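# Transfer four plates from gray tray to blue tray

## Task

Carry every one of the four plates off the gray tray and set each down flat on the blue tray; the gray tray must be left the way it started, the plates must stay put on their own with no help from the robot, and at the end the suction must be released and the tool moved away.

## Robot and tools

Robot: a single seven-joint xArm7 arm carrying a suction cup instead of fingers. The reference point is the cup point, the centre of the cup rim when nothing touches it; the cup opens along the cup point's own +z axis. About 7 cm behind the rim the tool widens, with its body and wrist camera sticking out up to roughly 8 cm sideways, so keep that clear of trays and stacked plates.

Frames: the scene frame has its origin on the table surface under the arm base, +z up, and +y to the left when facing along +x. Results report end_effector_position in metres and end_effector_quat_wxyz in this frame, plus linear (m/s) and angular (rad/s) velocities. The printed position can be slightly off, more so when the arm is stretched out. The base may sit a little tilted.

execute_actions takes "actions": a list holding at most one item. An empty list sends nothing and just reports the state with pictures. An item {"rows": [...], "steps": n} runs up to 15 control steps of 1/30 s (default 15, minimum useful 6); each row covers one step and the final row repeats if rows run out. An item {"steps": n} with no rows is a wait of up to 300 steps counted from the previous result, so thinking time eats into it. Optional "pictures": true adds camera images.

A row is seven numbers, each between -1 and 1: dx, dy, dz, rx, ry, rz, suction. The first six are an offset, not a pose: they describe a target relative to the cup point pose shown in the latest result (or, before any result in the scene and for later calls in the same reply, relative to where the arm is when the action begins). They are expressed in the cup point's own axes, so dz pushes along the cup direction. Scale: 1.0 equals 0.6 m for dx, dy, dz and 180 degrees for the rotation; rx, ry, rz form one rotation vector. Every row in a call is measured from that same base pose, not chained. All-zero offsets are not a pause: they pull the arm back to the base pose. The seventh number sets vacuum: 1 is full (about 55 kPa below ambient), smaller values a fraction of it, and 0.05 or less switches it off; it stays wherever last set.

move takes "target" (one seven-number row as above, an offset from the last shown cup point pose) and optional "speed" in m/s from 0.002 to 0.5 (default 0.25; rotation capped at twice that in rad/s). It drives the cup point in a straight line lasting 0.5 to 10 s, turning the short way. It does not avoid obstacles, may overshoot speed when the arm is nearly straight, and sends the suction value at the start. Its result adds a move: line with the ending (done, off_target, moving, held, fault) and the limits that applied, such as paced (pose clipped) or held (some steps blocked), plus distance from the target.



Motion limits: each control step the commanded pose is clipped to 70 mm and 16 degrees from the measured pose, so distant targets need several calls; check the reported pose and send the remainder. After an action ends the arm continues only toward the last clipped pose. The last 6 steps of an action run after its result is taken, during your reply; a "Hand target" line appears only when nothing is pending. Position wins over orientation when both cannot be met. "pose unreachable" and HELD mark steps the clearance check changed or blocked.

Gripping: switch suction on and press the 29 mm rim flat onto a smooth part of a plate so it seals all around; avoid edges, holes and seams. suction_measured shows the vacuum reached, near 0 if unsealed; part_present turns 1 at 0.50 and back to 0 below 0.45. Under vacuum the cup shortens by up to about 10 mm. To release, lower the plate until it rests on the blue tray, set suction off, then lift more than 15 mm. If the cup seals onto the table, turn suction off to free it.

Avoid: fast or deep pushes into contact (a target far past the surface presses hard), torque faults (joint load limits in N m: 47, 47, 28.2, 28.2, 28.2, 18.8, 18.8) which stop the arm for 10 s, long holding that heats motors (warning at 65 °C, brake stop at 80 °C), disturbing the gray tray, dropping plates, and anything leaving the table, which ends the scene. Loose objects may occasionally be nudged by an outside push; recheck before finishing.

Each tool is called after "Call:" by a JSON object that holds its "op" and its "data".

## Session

Call:
{"op": "execute_actions", "data": {"actions": []}}

Scene clock: 0.00 s of 8400.00 s.
end_effector_position=(+0.4039, +0.0050, +0.3732) suction_measured=0.00 part_present=0 end_effector_quat_wxyz=(-0.005, -0.005, +1.000, -0.002) end_effector_velocity=(-0.000, +0.000, -0.000) end_effector_angular_velocity=(-0.000, +0.000, -0.002)
Joint positions: [-0.002 -0.247  0.002  0.921  0.003  1.167  2.353]
Joint velocities: [ 0.     0.    -0.    -0.    -0.     0.     0.002]
Joint torques (N m, as the arm reports them, + toward a larger angle): no reading
Hand target: +0.404, +0.005, +0.373; -0.005, -0.005, +1.000, -0.002

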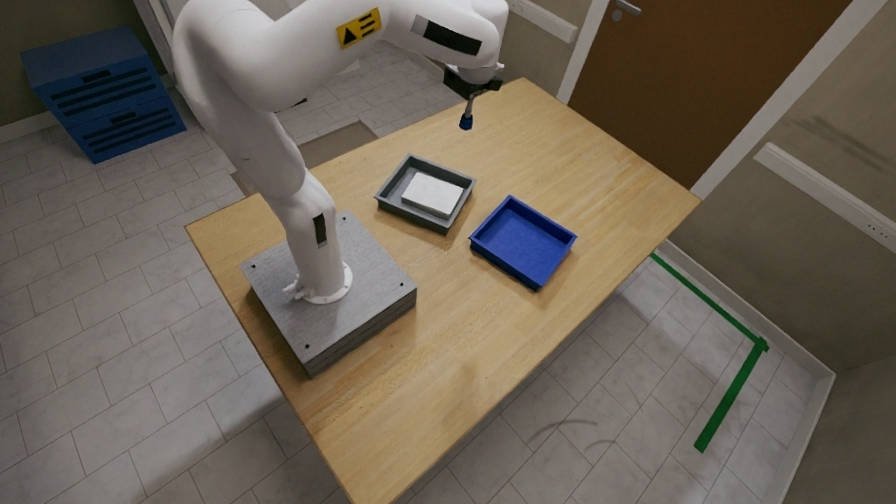

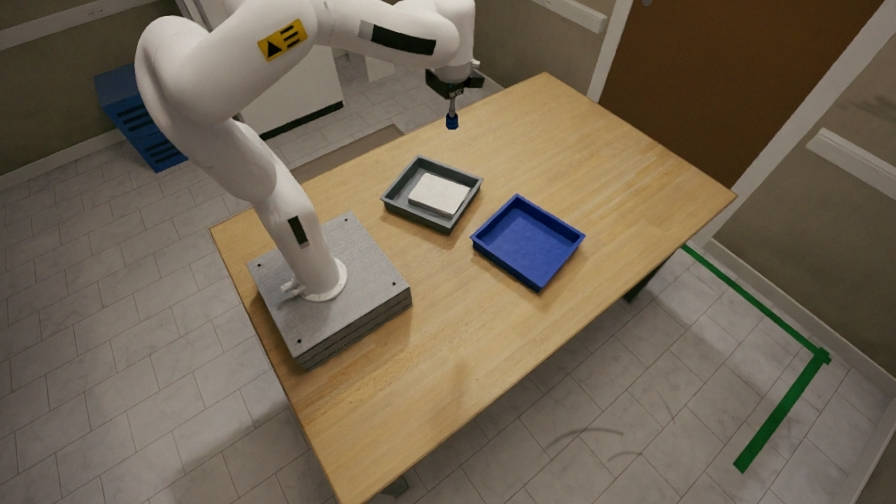

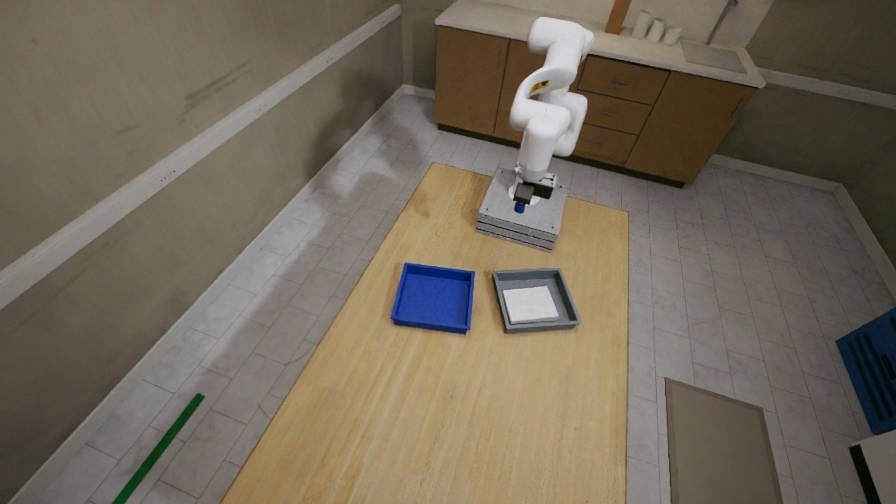

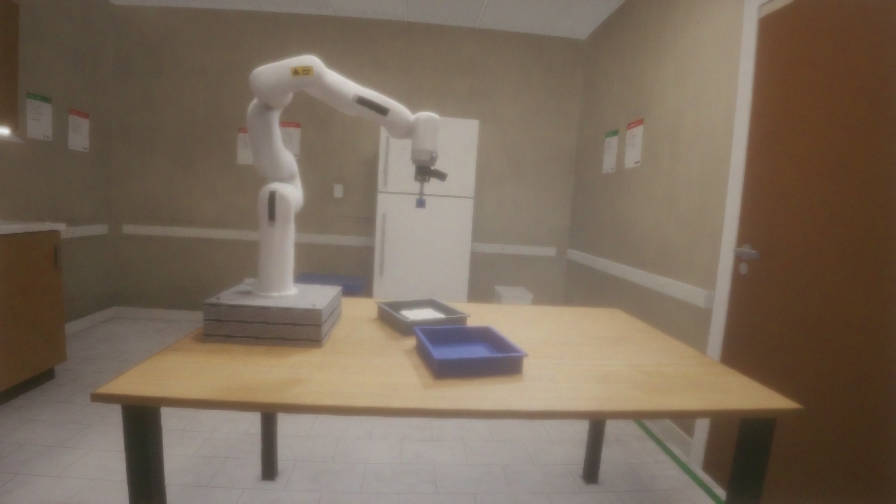

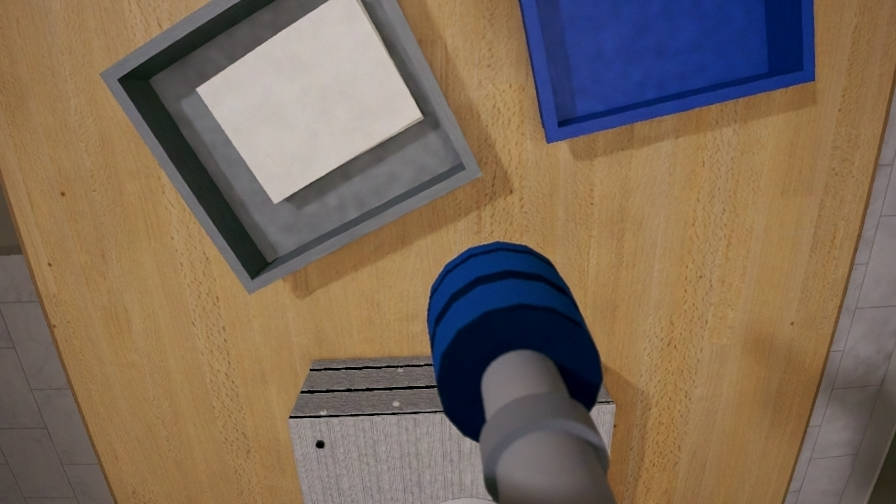

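Call:
{"op": "move", "data": {"target": [-0.072,0.198,0.45,0,0,0,0], "speed": 0.3}}

Call:
{"op": "zoom_image", "data": {"camera": "cam_head_left", "region": [370,140,490,240]}}

Scene clock: 1.83 s of 8400.00 s.
end_effector_position=(+0.4431, +0.1223, +0.1022) suction_measured=0.00 part_present=0 end_effector_quat_wxyz=(-0.005, -0.004, +1.000, -0.001) end_effector_velocity=(-0.001, +0.001, -0.003) end_effector_angular_velocity=(-0.001, +0.005, +0.002)
Joint positions: [ 0.148  0.436  0.104  0.862 -0.1    0.427  2.689]
Joint velocities: [ 0.003  0.009 -0.     0.003 -0.001 -0.     0.001]
Joint torques (N m, as the arm reports them, + toward a larger angle): [  1.   -20.76   0.99   6.83  -1.01  -1.48   0.31]
Hand target: +0.443, +0.122, +0.102; -0.005, -0.004, +1.000, -0.002
Off the commanded pose: 0.001 m, 0 deg.
Kept back: nothing.
move: done

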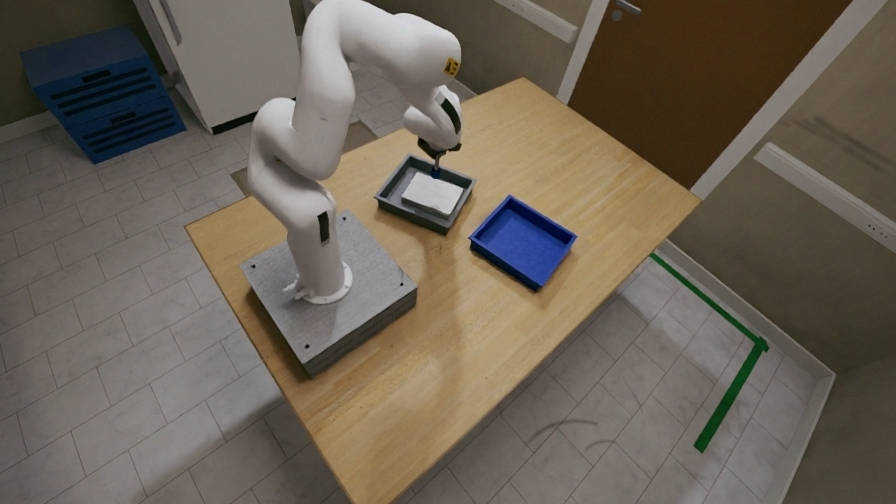

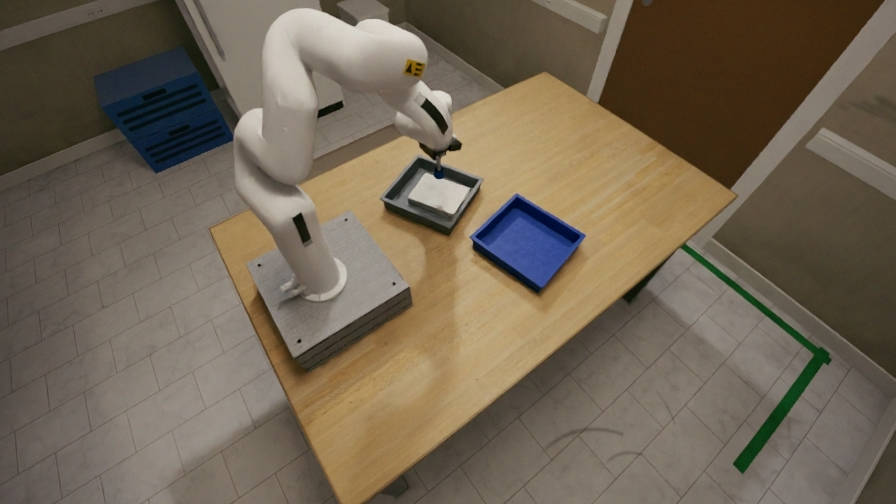

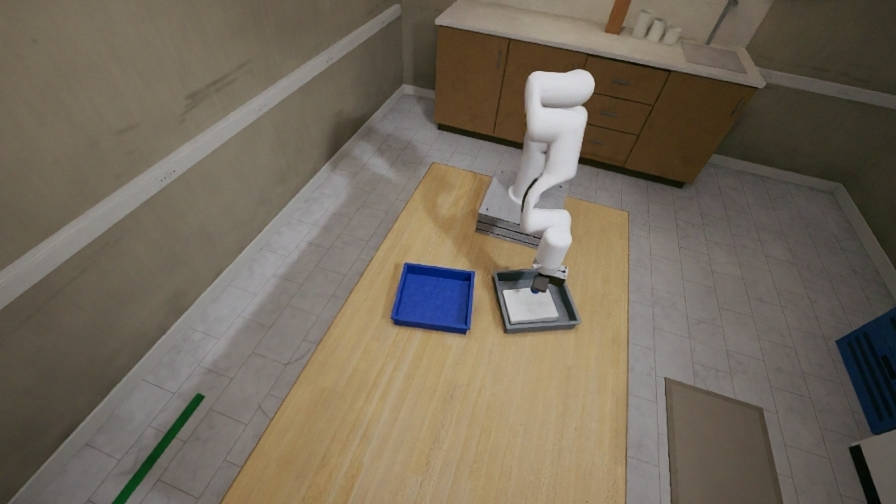

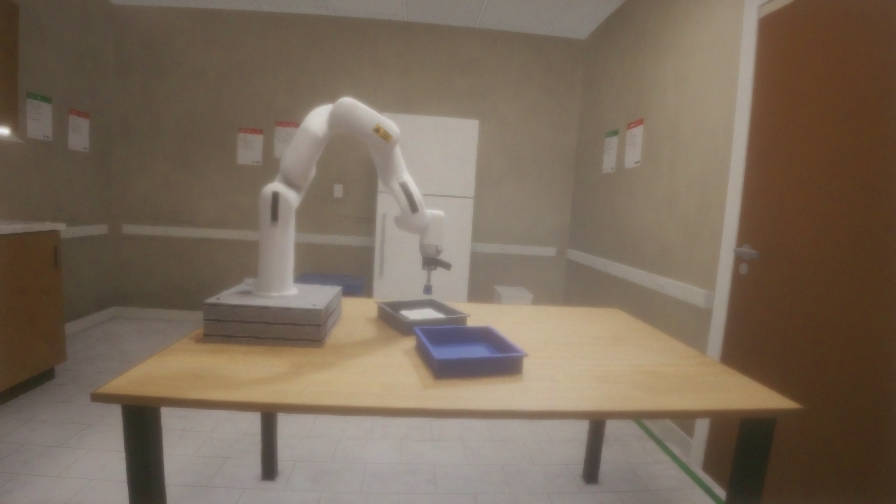

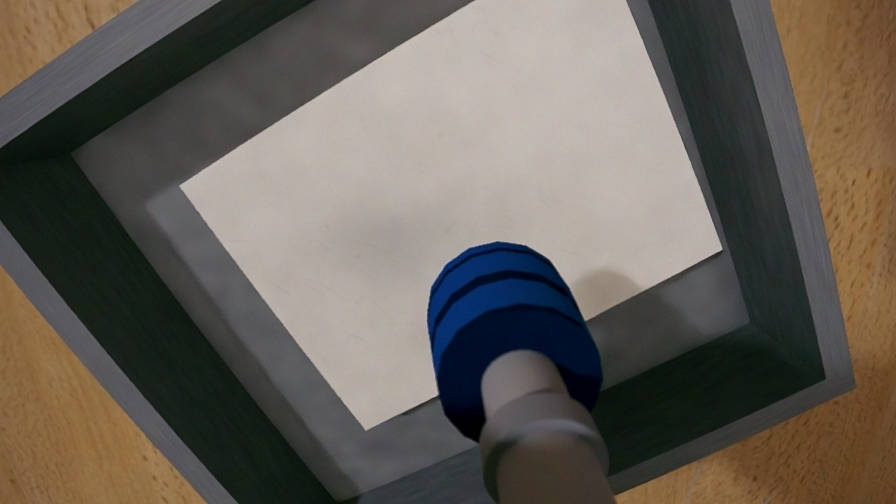

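Region (370, 140, 490, 240) of cam_head_left's 896x504 image, scaled by 4.200, with more detail than that image has.

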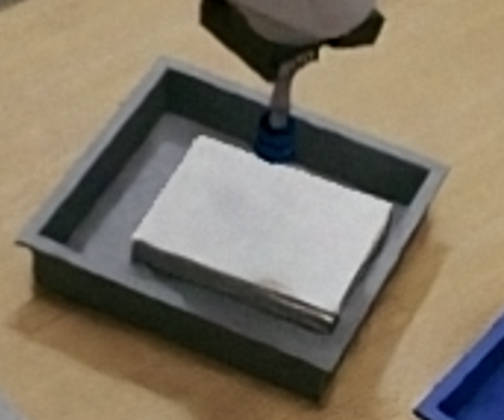

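Well centred. Top ≈ 0.025.

Call:
{"op": "move", "data": {"target": [0.003,0,0.108,0,0,0,1], "speed": 0.12}}

Call:
{"op": "execute_actions", "data": {"actions": [{"rows":[[0,0,0.002,0,0,0,1],[0,0,0.004,0,0,0,1],[0,0,0.006,0,0,0,1],[0,0,0.008,0,0,0,1],[0,0,0.01,0,0,0,1],[0,0,0.012,0,0,0,1],[0,0,0.014,0,0,0,1],[0,0,0.016,0,0,0,1],[0,0,0.017,0,0,0,1],[0,0,0.018,0,0,0,1]],"steps":15}]}}

Call:
{"op": "execute_actions", "data": {"actions": [{"steps":10}]}}

Scene clock: 4.93 s of 8400.00 s.
end_effector_position=(+0.4408, +0.1219, +0.0378) suction_measured=0.00 part_present=0 end_effector_quat_wxyz=(-0.004, -0.003, +1.000, -0.001) end_effector_velocity=(-0.002, -0.001, -0.003) end_effector_angular_velocity=(-0.002, +0.005, -0.003)
Joint positions: [ 0.175  0.623  0.069  0.9   -0.138  0.278  2.72 ]
Joint velocities: [-0.     0.006 -0.002  0.    -0.    -0.001  0.002]
Joint torques (N m, as the arm reports them, + toward a larger angle): [  0.76 -22.07   0.82   5.98  -1.25  -1.63   0.16]
Hand target: +0.441, +0.122, +0.037; -0.005, -0.003, +1.000, -0.002
Off the commanded pose: 0.000 m, 0 deg.
Kept back: nothing.
move: done

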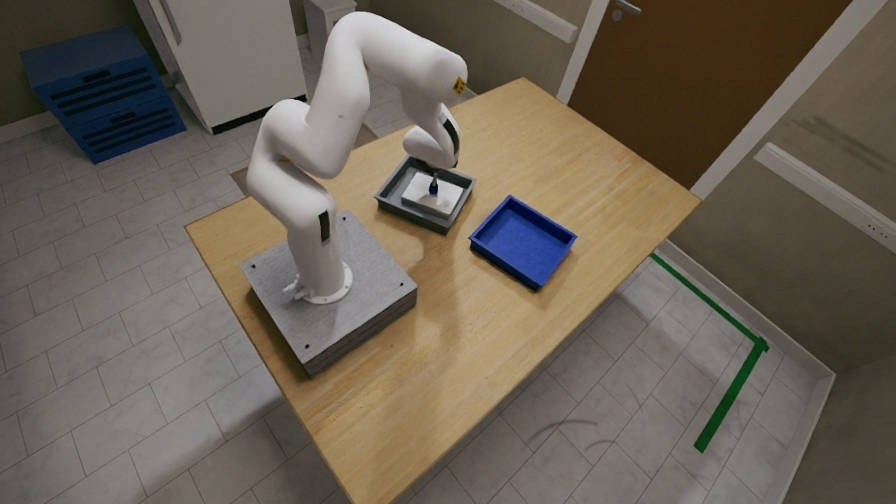

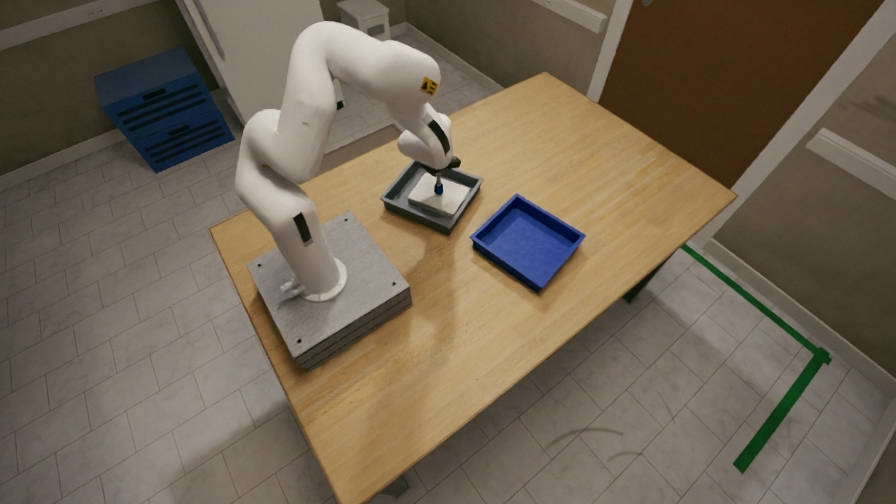

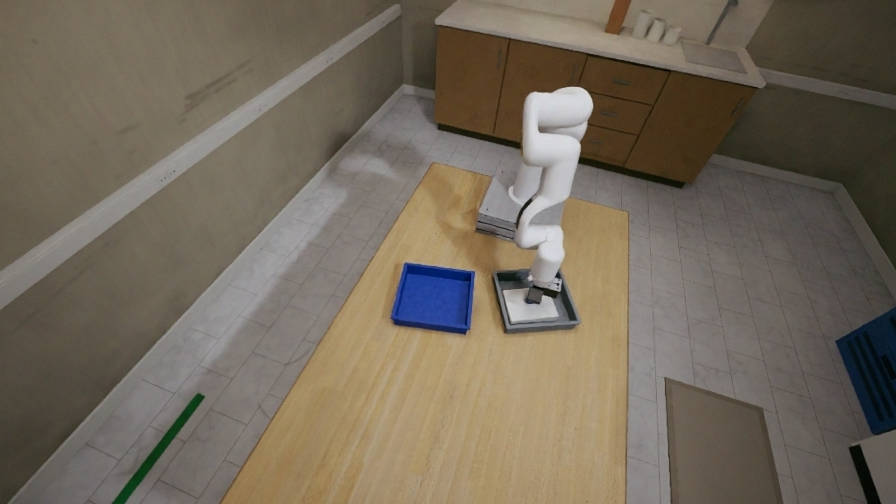

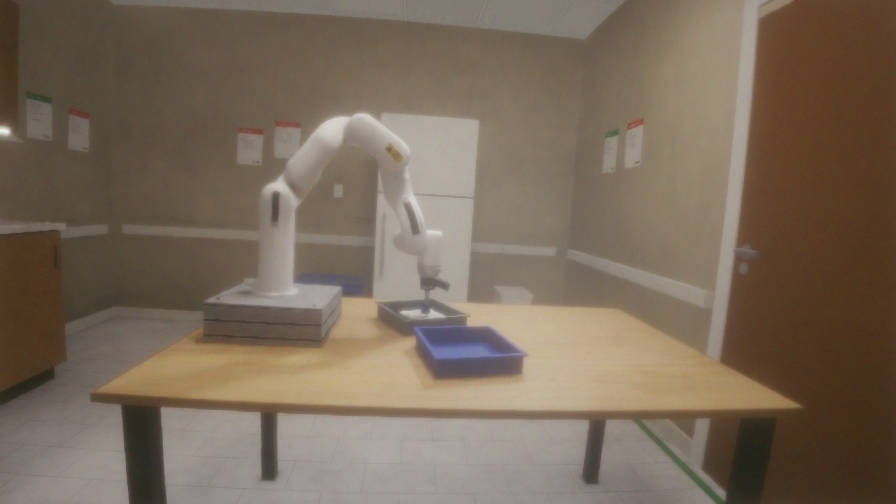

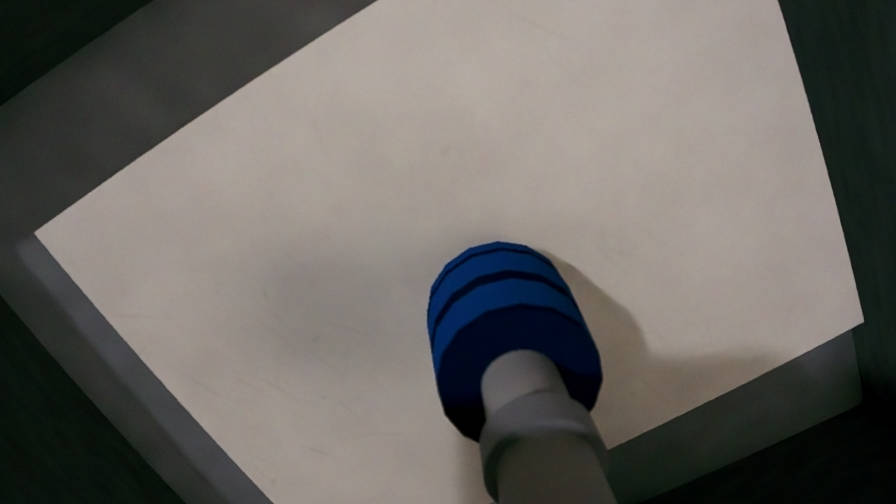

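Scene clock: 5.23 s of 8400.00 s.
end_effector_position=(+0.4406, +0.1218, +0.0311) suction_measured=0.00 part_present=0 end_effector_quat_wxyz=(-0.005, -0.003, +1.000, -0.002) end_effector_velocity=(-0.002, +0.000, -0.035) end_effector_angular_velocity=(-0.000, +0.003, +0.000)
Joint positions: [ 0.178  0.643  0.065  0.907 -0.14   0.265  2.722]
Joint velocities: [ 0.016  0.106 -0.019  0.035 -0.012 -0.069  0.011]
Joint torques (N m, as the arm reports them, + toward a larger angle): [  0.57 -22.27   0.59   6.29  -0.94  -1.42   0.14]
Steps of this call (steps 1 to 9: the first 9 steps of this action). Readings (end_effector_position | what the end effector reports):
1: (+0.4408, +0.1218, +0.0377) | suction_measured=0.00 part_present=0
2: (+0.4408, +0.1219, +0.0376) | suction_measured=0.00 part_present=0
4: (+0.4410, +0.1219, +0.0366) | suction_measured=0.00 part_present=0
8: (+0.4407, +0.1218, +0.0323) | suction_measured=0.00 part_present=0
9: the state above

Scene clock: 5.57 s of 8400.00 s.
end_effector_position=(+0.4406, +0.1218, +0.0270) suction_measured=0.30 part_present=0 end_effector_quat_wxyz=(-0.005, -0.003, +1.000, -0.002) end_effector_velocity=(+0.002, +0.001, +0.001) end_effector_angular_velocity=(+0.002, -0.004, +0.001)
Joint positions: [ 0.18   0.656  0.063  0.911 -0.142  0.257  2.724]
Joint velocities: [ 0.     0.001  0.001  0.003 -0.    -0.003 -0.   ]
Joint torques (N m, as the arm reports them, + toward a larger angle): [  0.87 -22.09   0.6    6.09  -1.4   -1.64   0.05]
Hand target: +0.441, +0.122, +0.027; -0.004, -0.003, +1.000, -0.002
Off the commanded pose: 0.000 m, 0 deg.
Kept back: nothing.
Steps of this call (steps 1 to 6: the last 6 steps of your previous action; steps 7 to 10: nothing new was sent). Readings (end_effector_position | what the end effector reports):
1: (+0.4405, +0.1218, +0.0299) | suction_measured=0.00 part_present=0
2: (+0.4405, +0.1217, +0.0290) | suction_measured=0.00 part_present=0
4: (+0.4403, +0.1217, +0.0276) | suction_measured=0.09 part_present=0
8: (+0.4405, +0.1217, +0.0270) | suction_measured=0.24 part_present=0
10: the state above

Call:
{"op": "execute_actions", "data": {"actions": [{"steps":25}]}}

Call:
{"op": "move", "data": {"target": [0,0,-0.02,0,0,0,1], "speed": 0.03}}

Call:
{"op": "zoom_image", "data": {"camera": "cam_head_left", "region": [380,150,480,240]}}

Scene clock: 6.40 s of 8400.00 s.
end_effector_position=(+0.4407, +0.1218, +0.0270) suction_measured=0.99 part_present=1 end_effector_quat_wxyz=(-0.004, -0.003, +1.000, -0.002) end_effector_velocity=(+0.000, +0.000, +0.000) end_effector_angular_velocity=(+0.001, -0.001, +0.000)
Joint positions: [ 0.18   0.656  0.063  0.911 -0.142  0.256  2.724]
Joint velocities: [-0.    -0.     0.001 -0.     0.    -0.001 -0.001]
Joint torques (N m, as the arm reports them, + toward a larger angle): [  1.19 -22.55   0.77   6.34  -0.96  -1.76   0.15]
Hand target: +0.441, +0.122, +0.027; -0.004, -0.003, +1.000, -0.002
Off the commanded pose: 0.000 m, 0 deg.
Kept back: nothing.
Steps of this call (steps 1 to 25: nothing new was sent). Readings (end_effector_position | what the end effector reports):
1: (+0.4407, +0.1218, +0.0270) | suction_measured=0.34 part_present=0
2: (+0.4407, +0.1218, +0.0270) | suction_measured=0.38 part_present=0
4: (+0.4407, +0.1218, +0.0270) | suction_measured=0.46 part_present=0
8: (+0.4407, +0.1218, +0.0270) | suction_measured=0.69 part_present=1
25: the state above

Scene clock: 7.17 s of 8400.00 s.
end_effector_position=(+0.4408, +0.1218, +0.0389) suction_measured=0.96 part_present=1 end_effector_quat_wxyz=(-0.005, -0.003, +1.000, -0.002) end_effector_velocity=(-0.001, +0.000, +0.000) end_effector_angular_velocity=(-0.000, +0.003, +0.001)
Joint positions: [ 0.174  0.619  0.069  0.899 -0.138  0.281  2.72 ]
Joint velocities: [-0.    -0.002  0.001 -0.002  0.     0.003 -0.001]
Joint torques (N m, as the arm reports them, + toward a larger angle): [  0.67 -22.15   0.74   6.32  -1.21  -1.73   0.26]
Hand target: +0.441, +0.122, +0.039; -0.004, -0.003, +1.000, -0.001
Off the commanded pose: 0.000 m, 0 deg.
Kept back: nothing.
move: done

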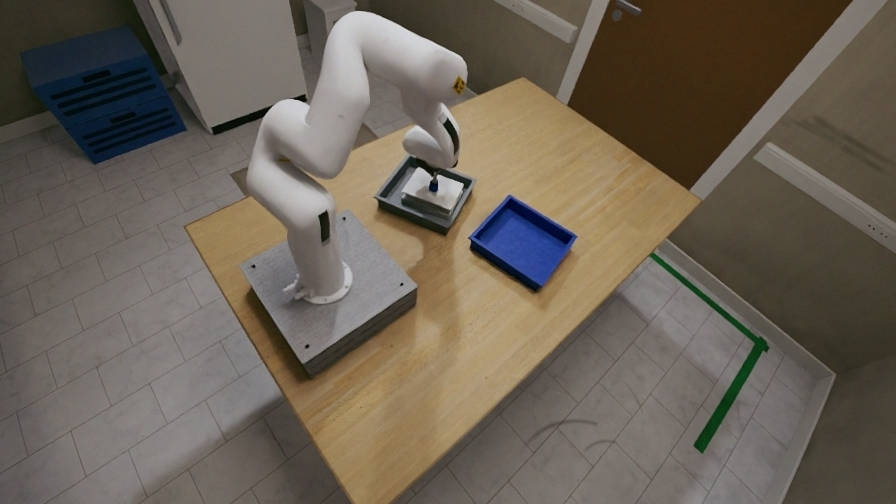

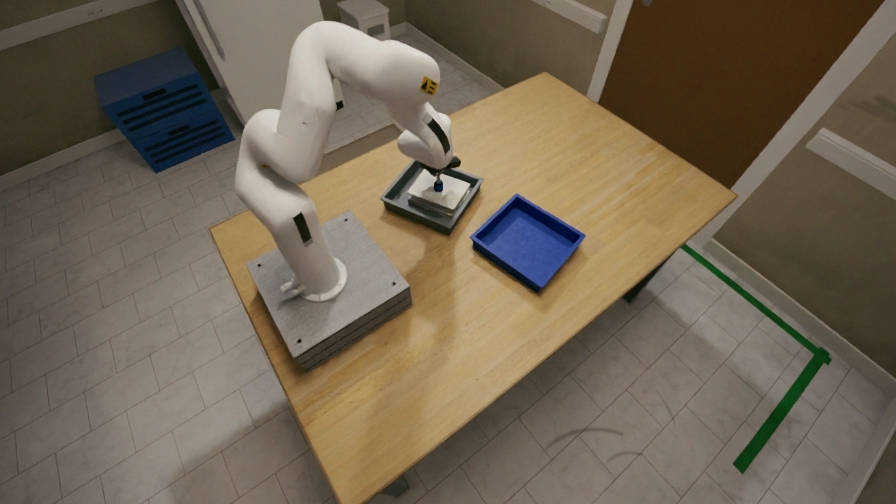

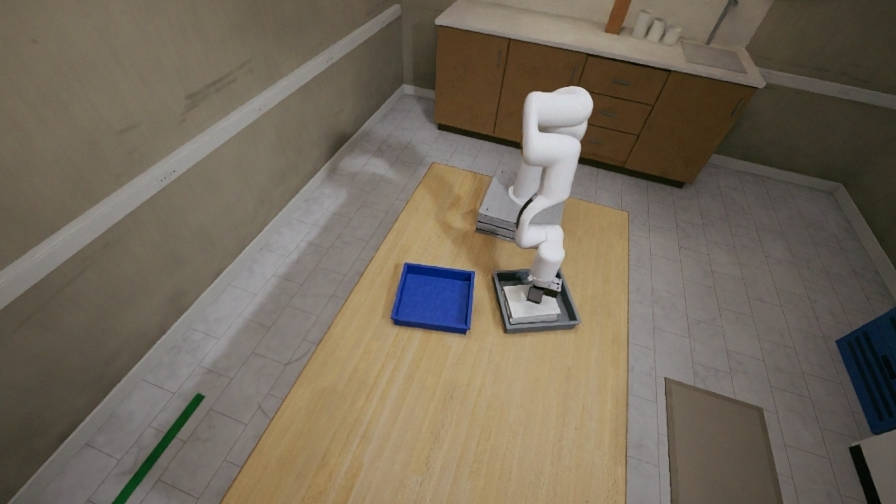

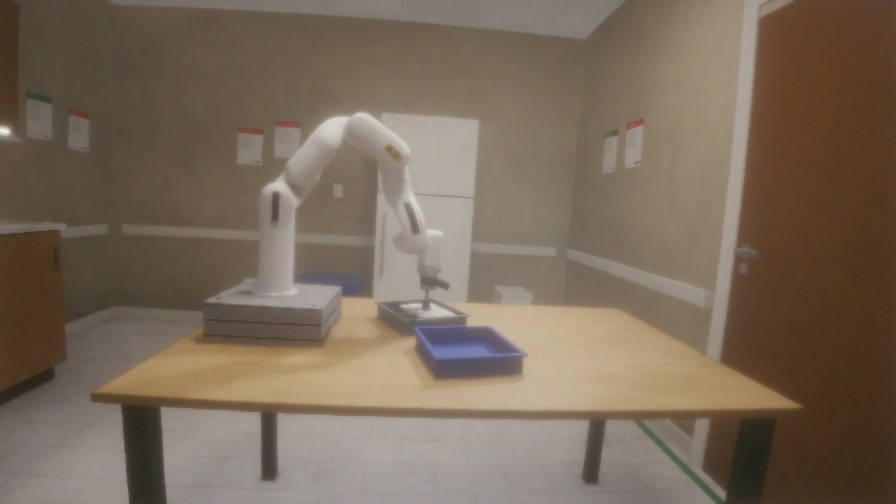

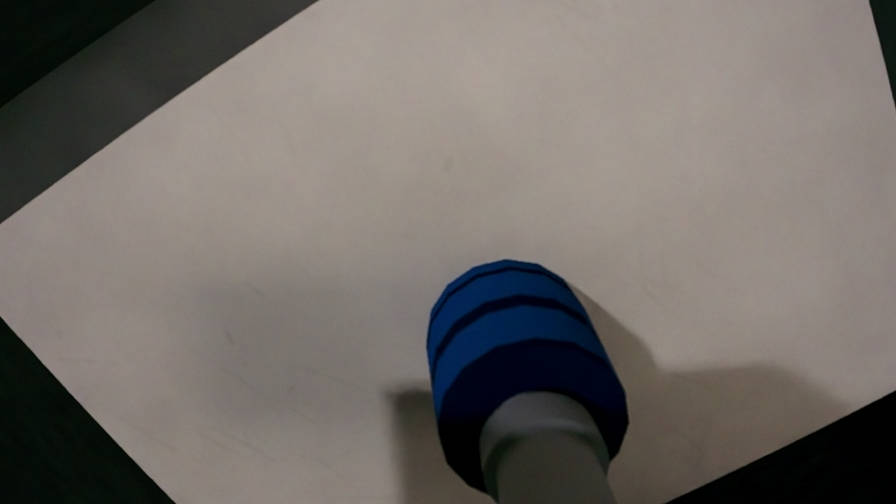

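Region (380, 150, 480, 240) of cam_head_left's 896x504 image, scaled by 5.040, with more detail than that image has; it fills the top 454 rows of this view, and the rest is white.

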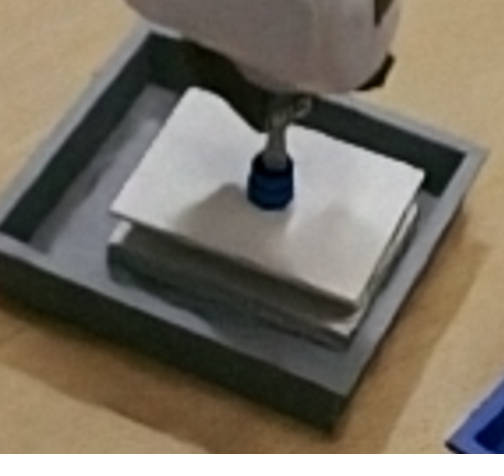

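Call:
{"op": "move", "data": {"target": [0,0,-0.065,0,0,0,1], "speed": 0.15}}

Call:
{"op": "move", "data": {"target": [-0.128,-0.495,0,0,0,0.09,1], "speed": 0.3}}

Call:
{"op": "zoom_image", "data": {"camera": "cam_head_left", "region": [450,160,600,300]}}

Scene clock: 8.23 s of 8400.00 s.
end_effector_position=(+0.4410, +0.1221, +0.0776) suction_measured=0.99 part_present=1 end_effector_quat_wxyz=(-0.005, -0.003, +1.000, -0.002) end_effector_velocity=(+0.001, +0.000, +0.002) end_effector_angular_velocity=(+0.001, -0.001, +0.000)
Joint positions: [ 0.156  0.503  0.092  0.867 -0.118  0.366  2.704]
Joint velocities: [-0.002 -0.004  0.002  0.     0.001  0.003 -0.001]
Joint torques (N m, as the arm reports them, + toward a larger angle): [  1.12 -21.94   0.89   6.88  -1.16  -1.82   0.33]
Hand target: +0.441, +0.122, +0.078; -0.005, -0.003, +1.000, -0.001
Off the commanded pose: 0.000 m, 0 deg.
Kept back: nothing.
move: done

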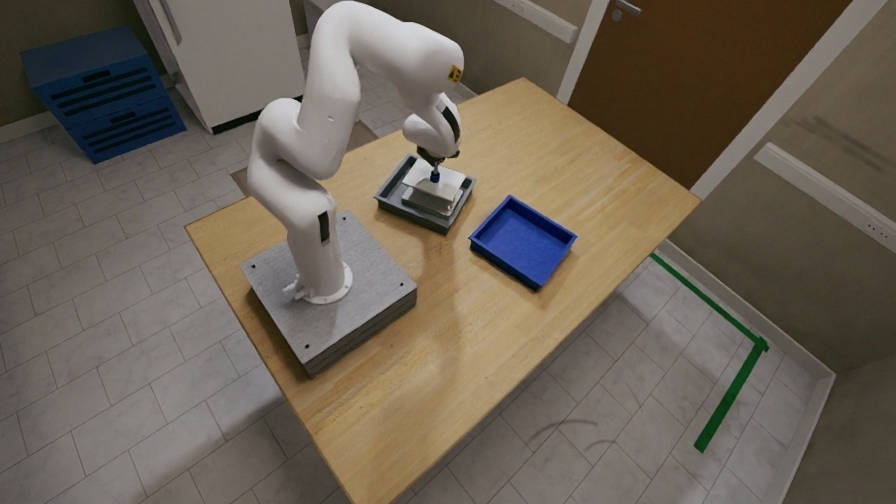

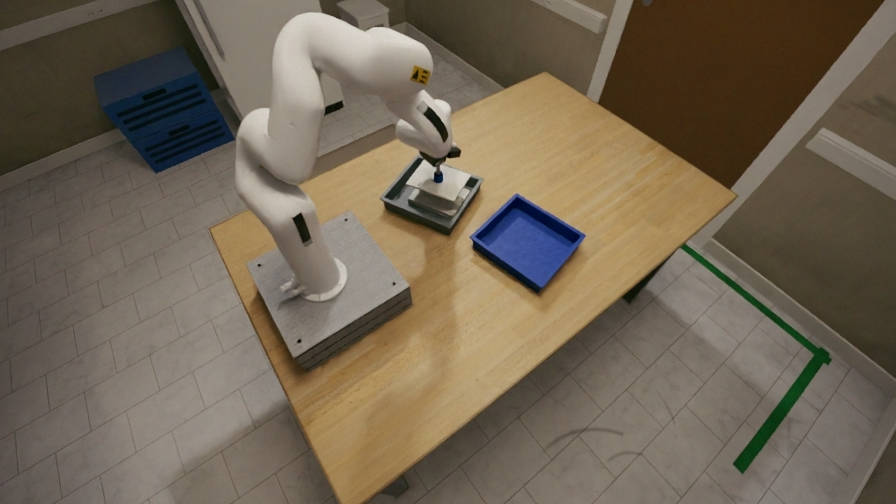

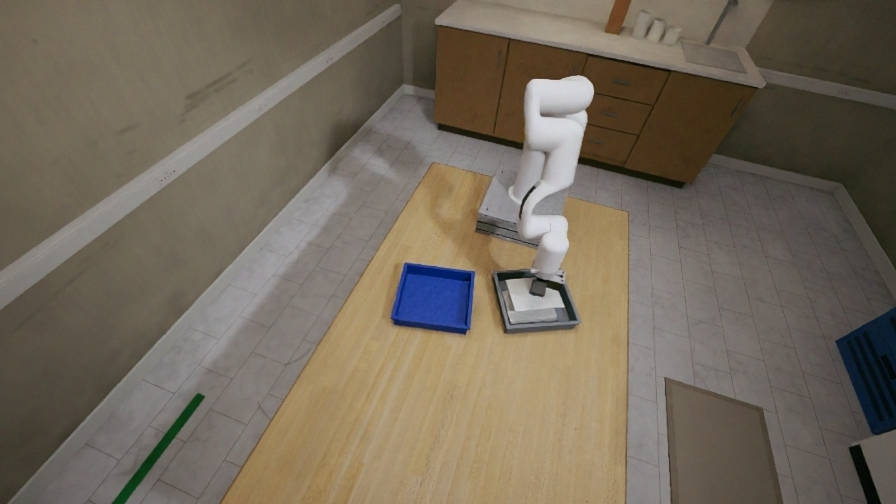

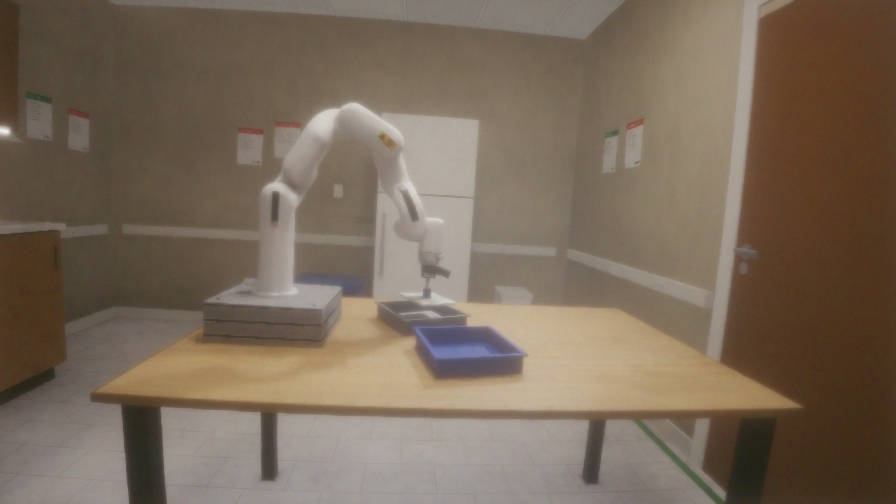

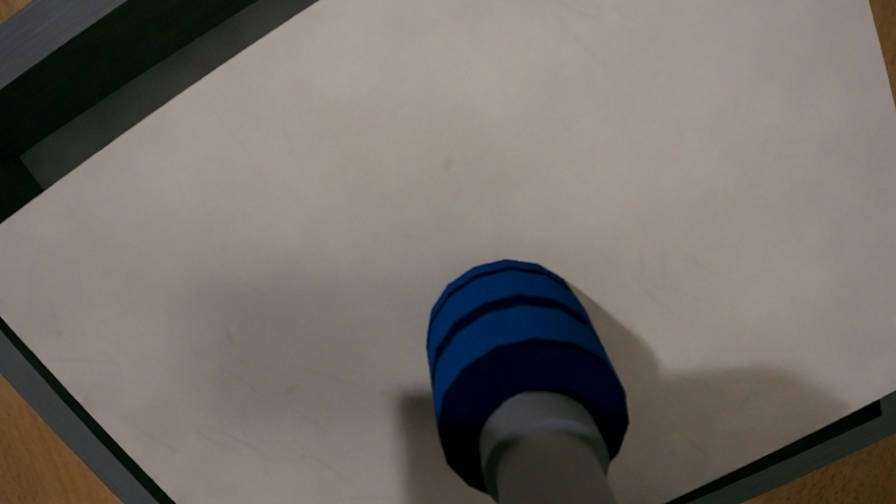

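Scene clock: 9.80 s of 8400.00 s.
end_effector_position=(+0.5199, -0.1737, +0.0782) suction_measured=0.98 part_present=1 end_effector_quat_wxyz=(-0.004, +0.137, +0.991, -0.002) end_effector_velocity=(-0.001, -0.012, +0.001) end_effector_angular_velocity=(-0.006, +0.001, -0.016)
Joint positions: [-0.323  0.694 -0.007  1.24   0.016  0.545  2.296]
Joint velocities: [-0.011  0.004 -0.01   0.01   0.001  0.006 -0.003]
Joint torques (N m, as the arm reports them, + toward a larger angle): [  0.15 -26.28  -0.42   8.18  -1.19  -1.79   0.31]
Hand target: +0.520, -0.175, +0.078; -0.004, +0.137, +0.991, -0.002
Off the commanded pose: 0.001 m, 0 deg.
Kept back: nothing.
move: done

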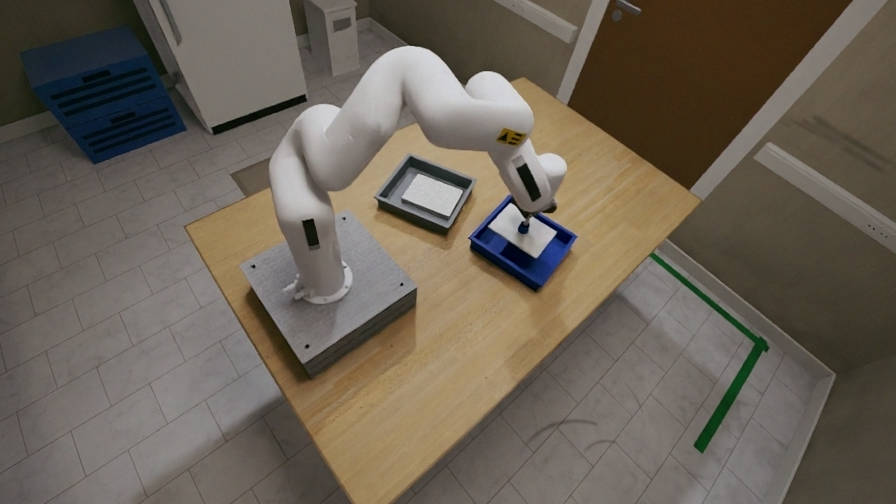

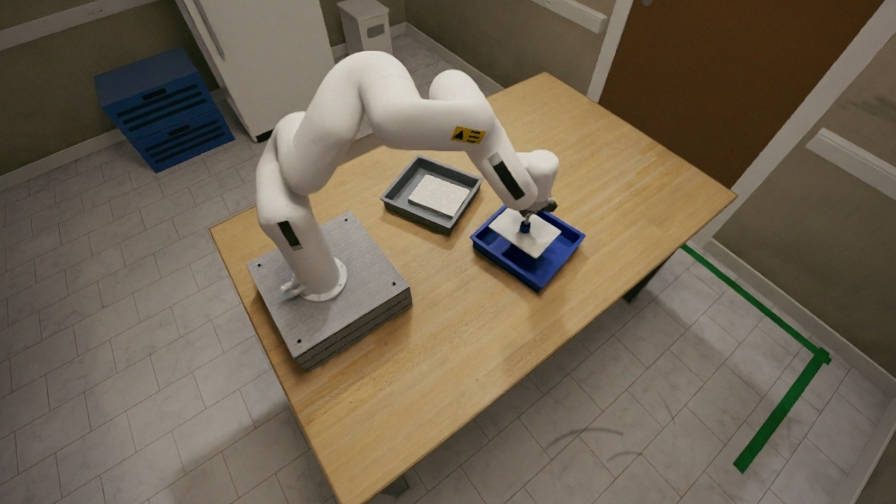

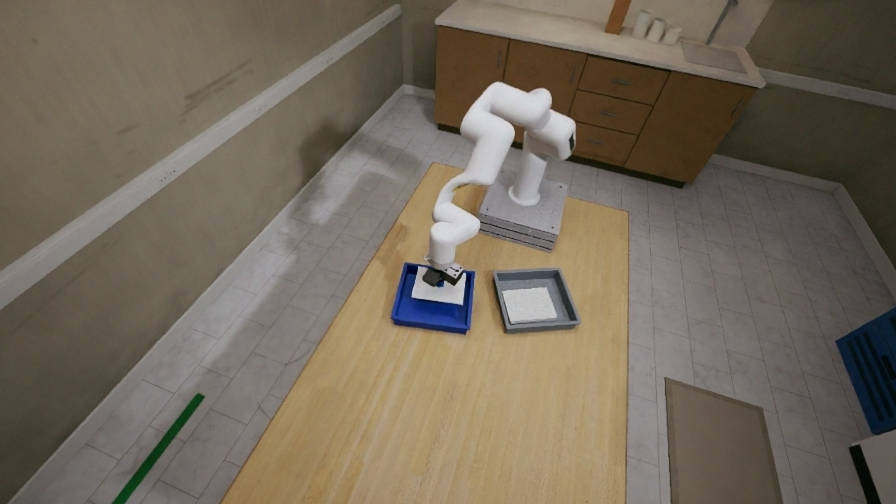

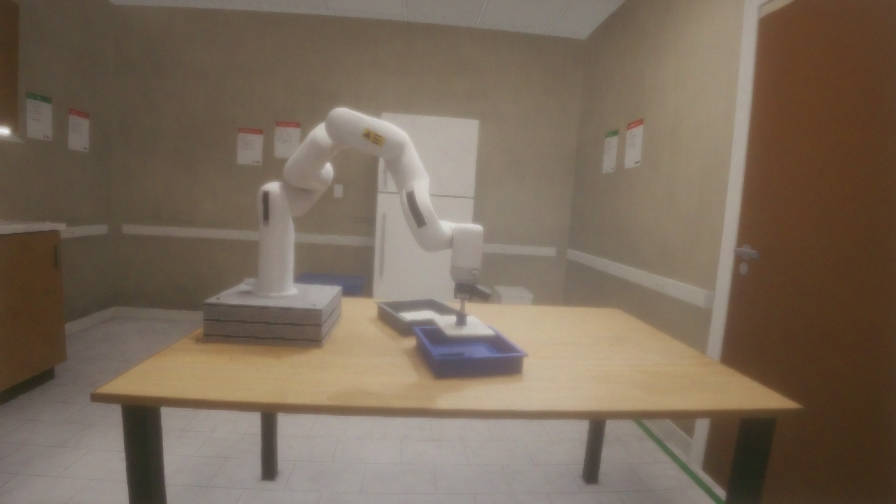

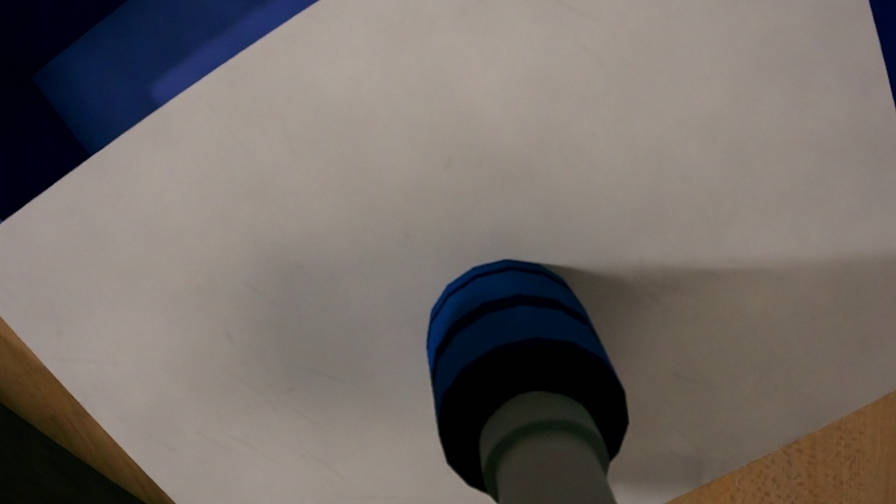

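Region (450, 160, 600, 300) of cam_head_left's 896x504 image, scaled by 3.360, with more detail than that image has; it fills the top 470 rows of this view, and the rest is white.

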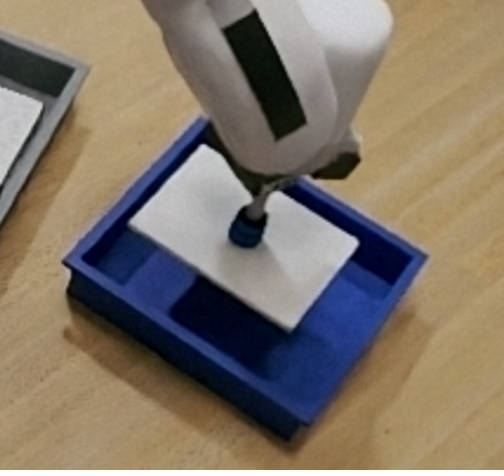

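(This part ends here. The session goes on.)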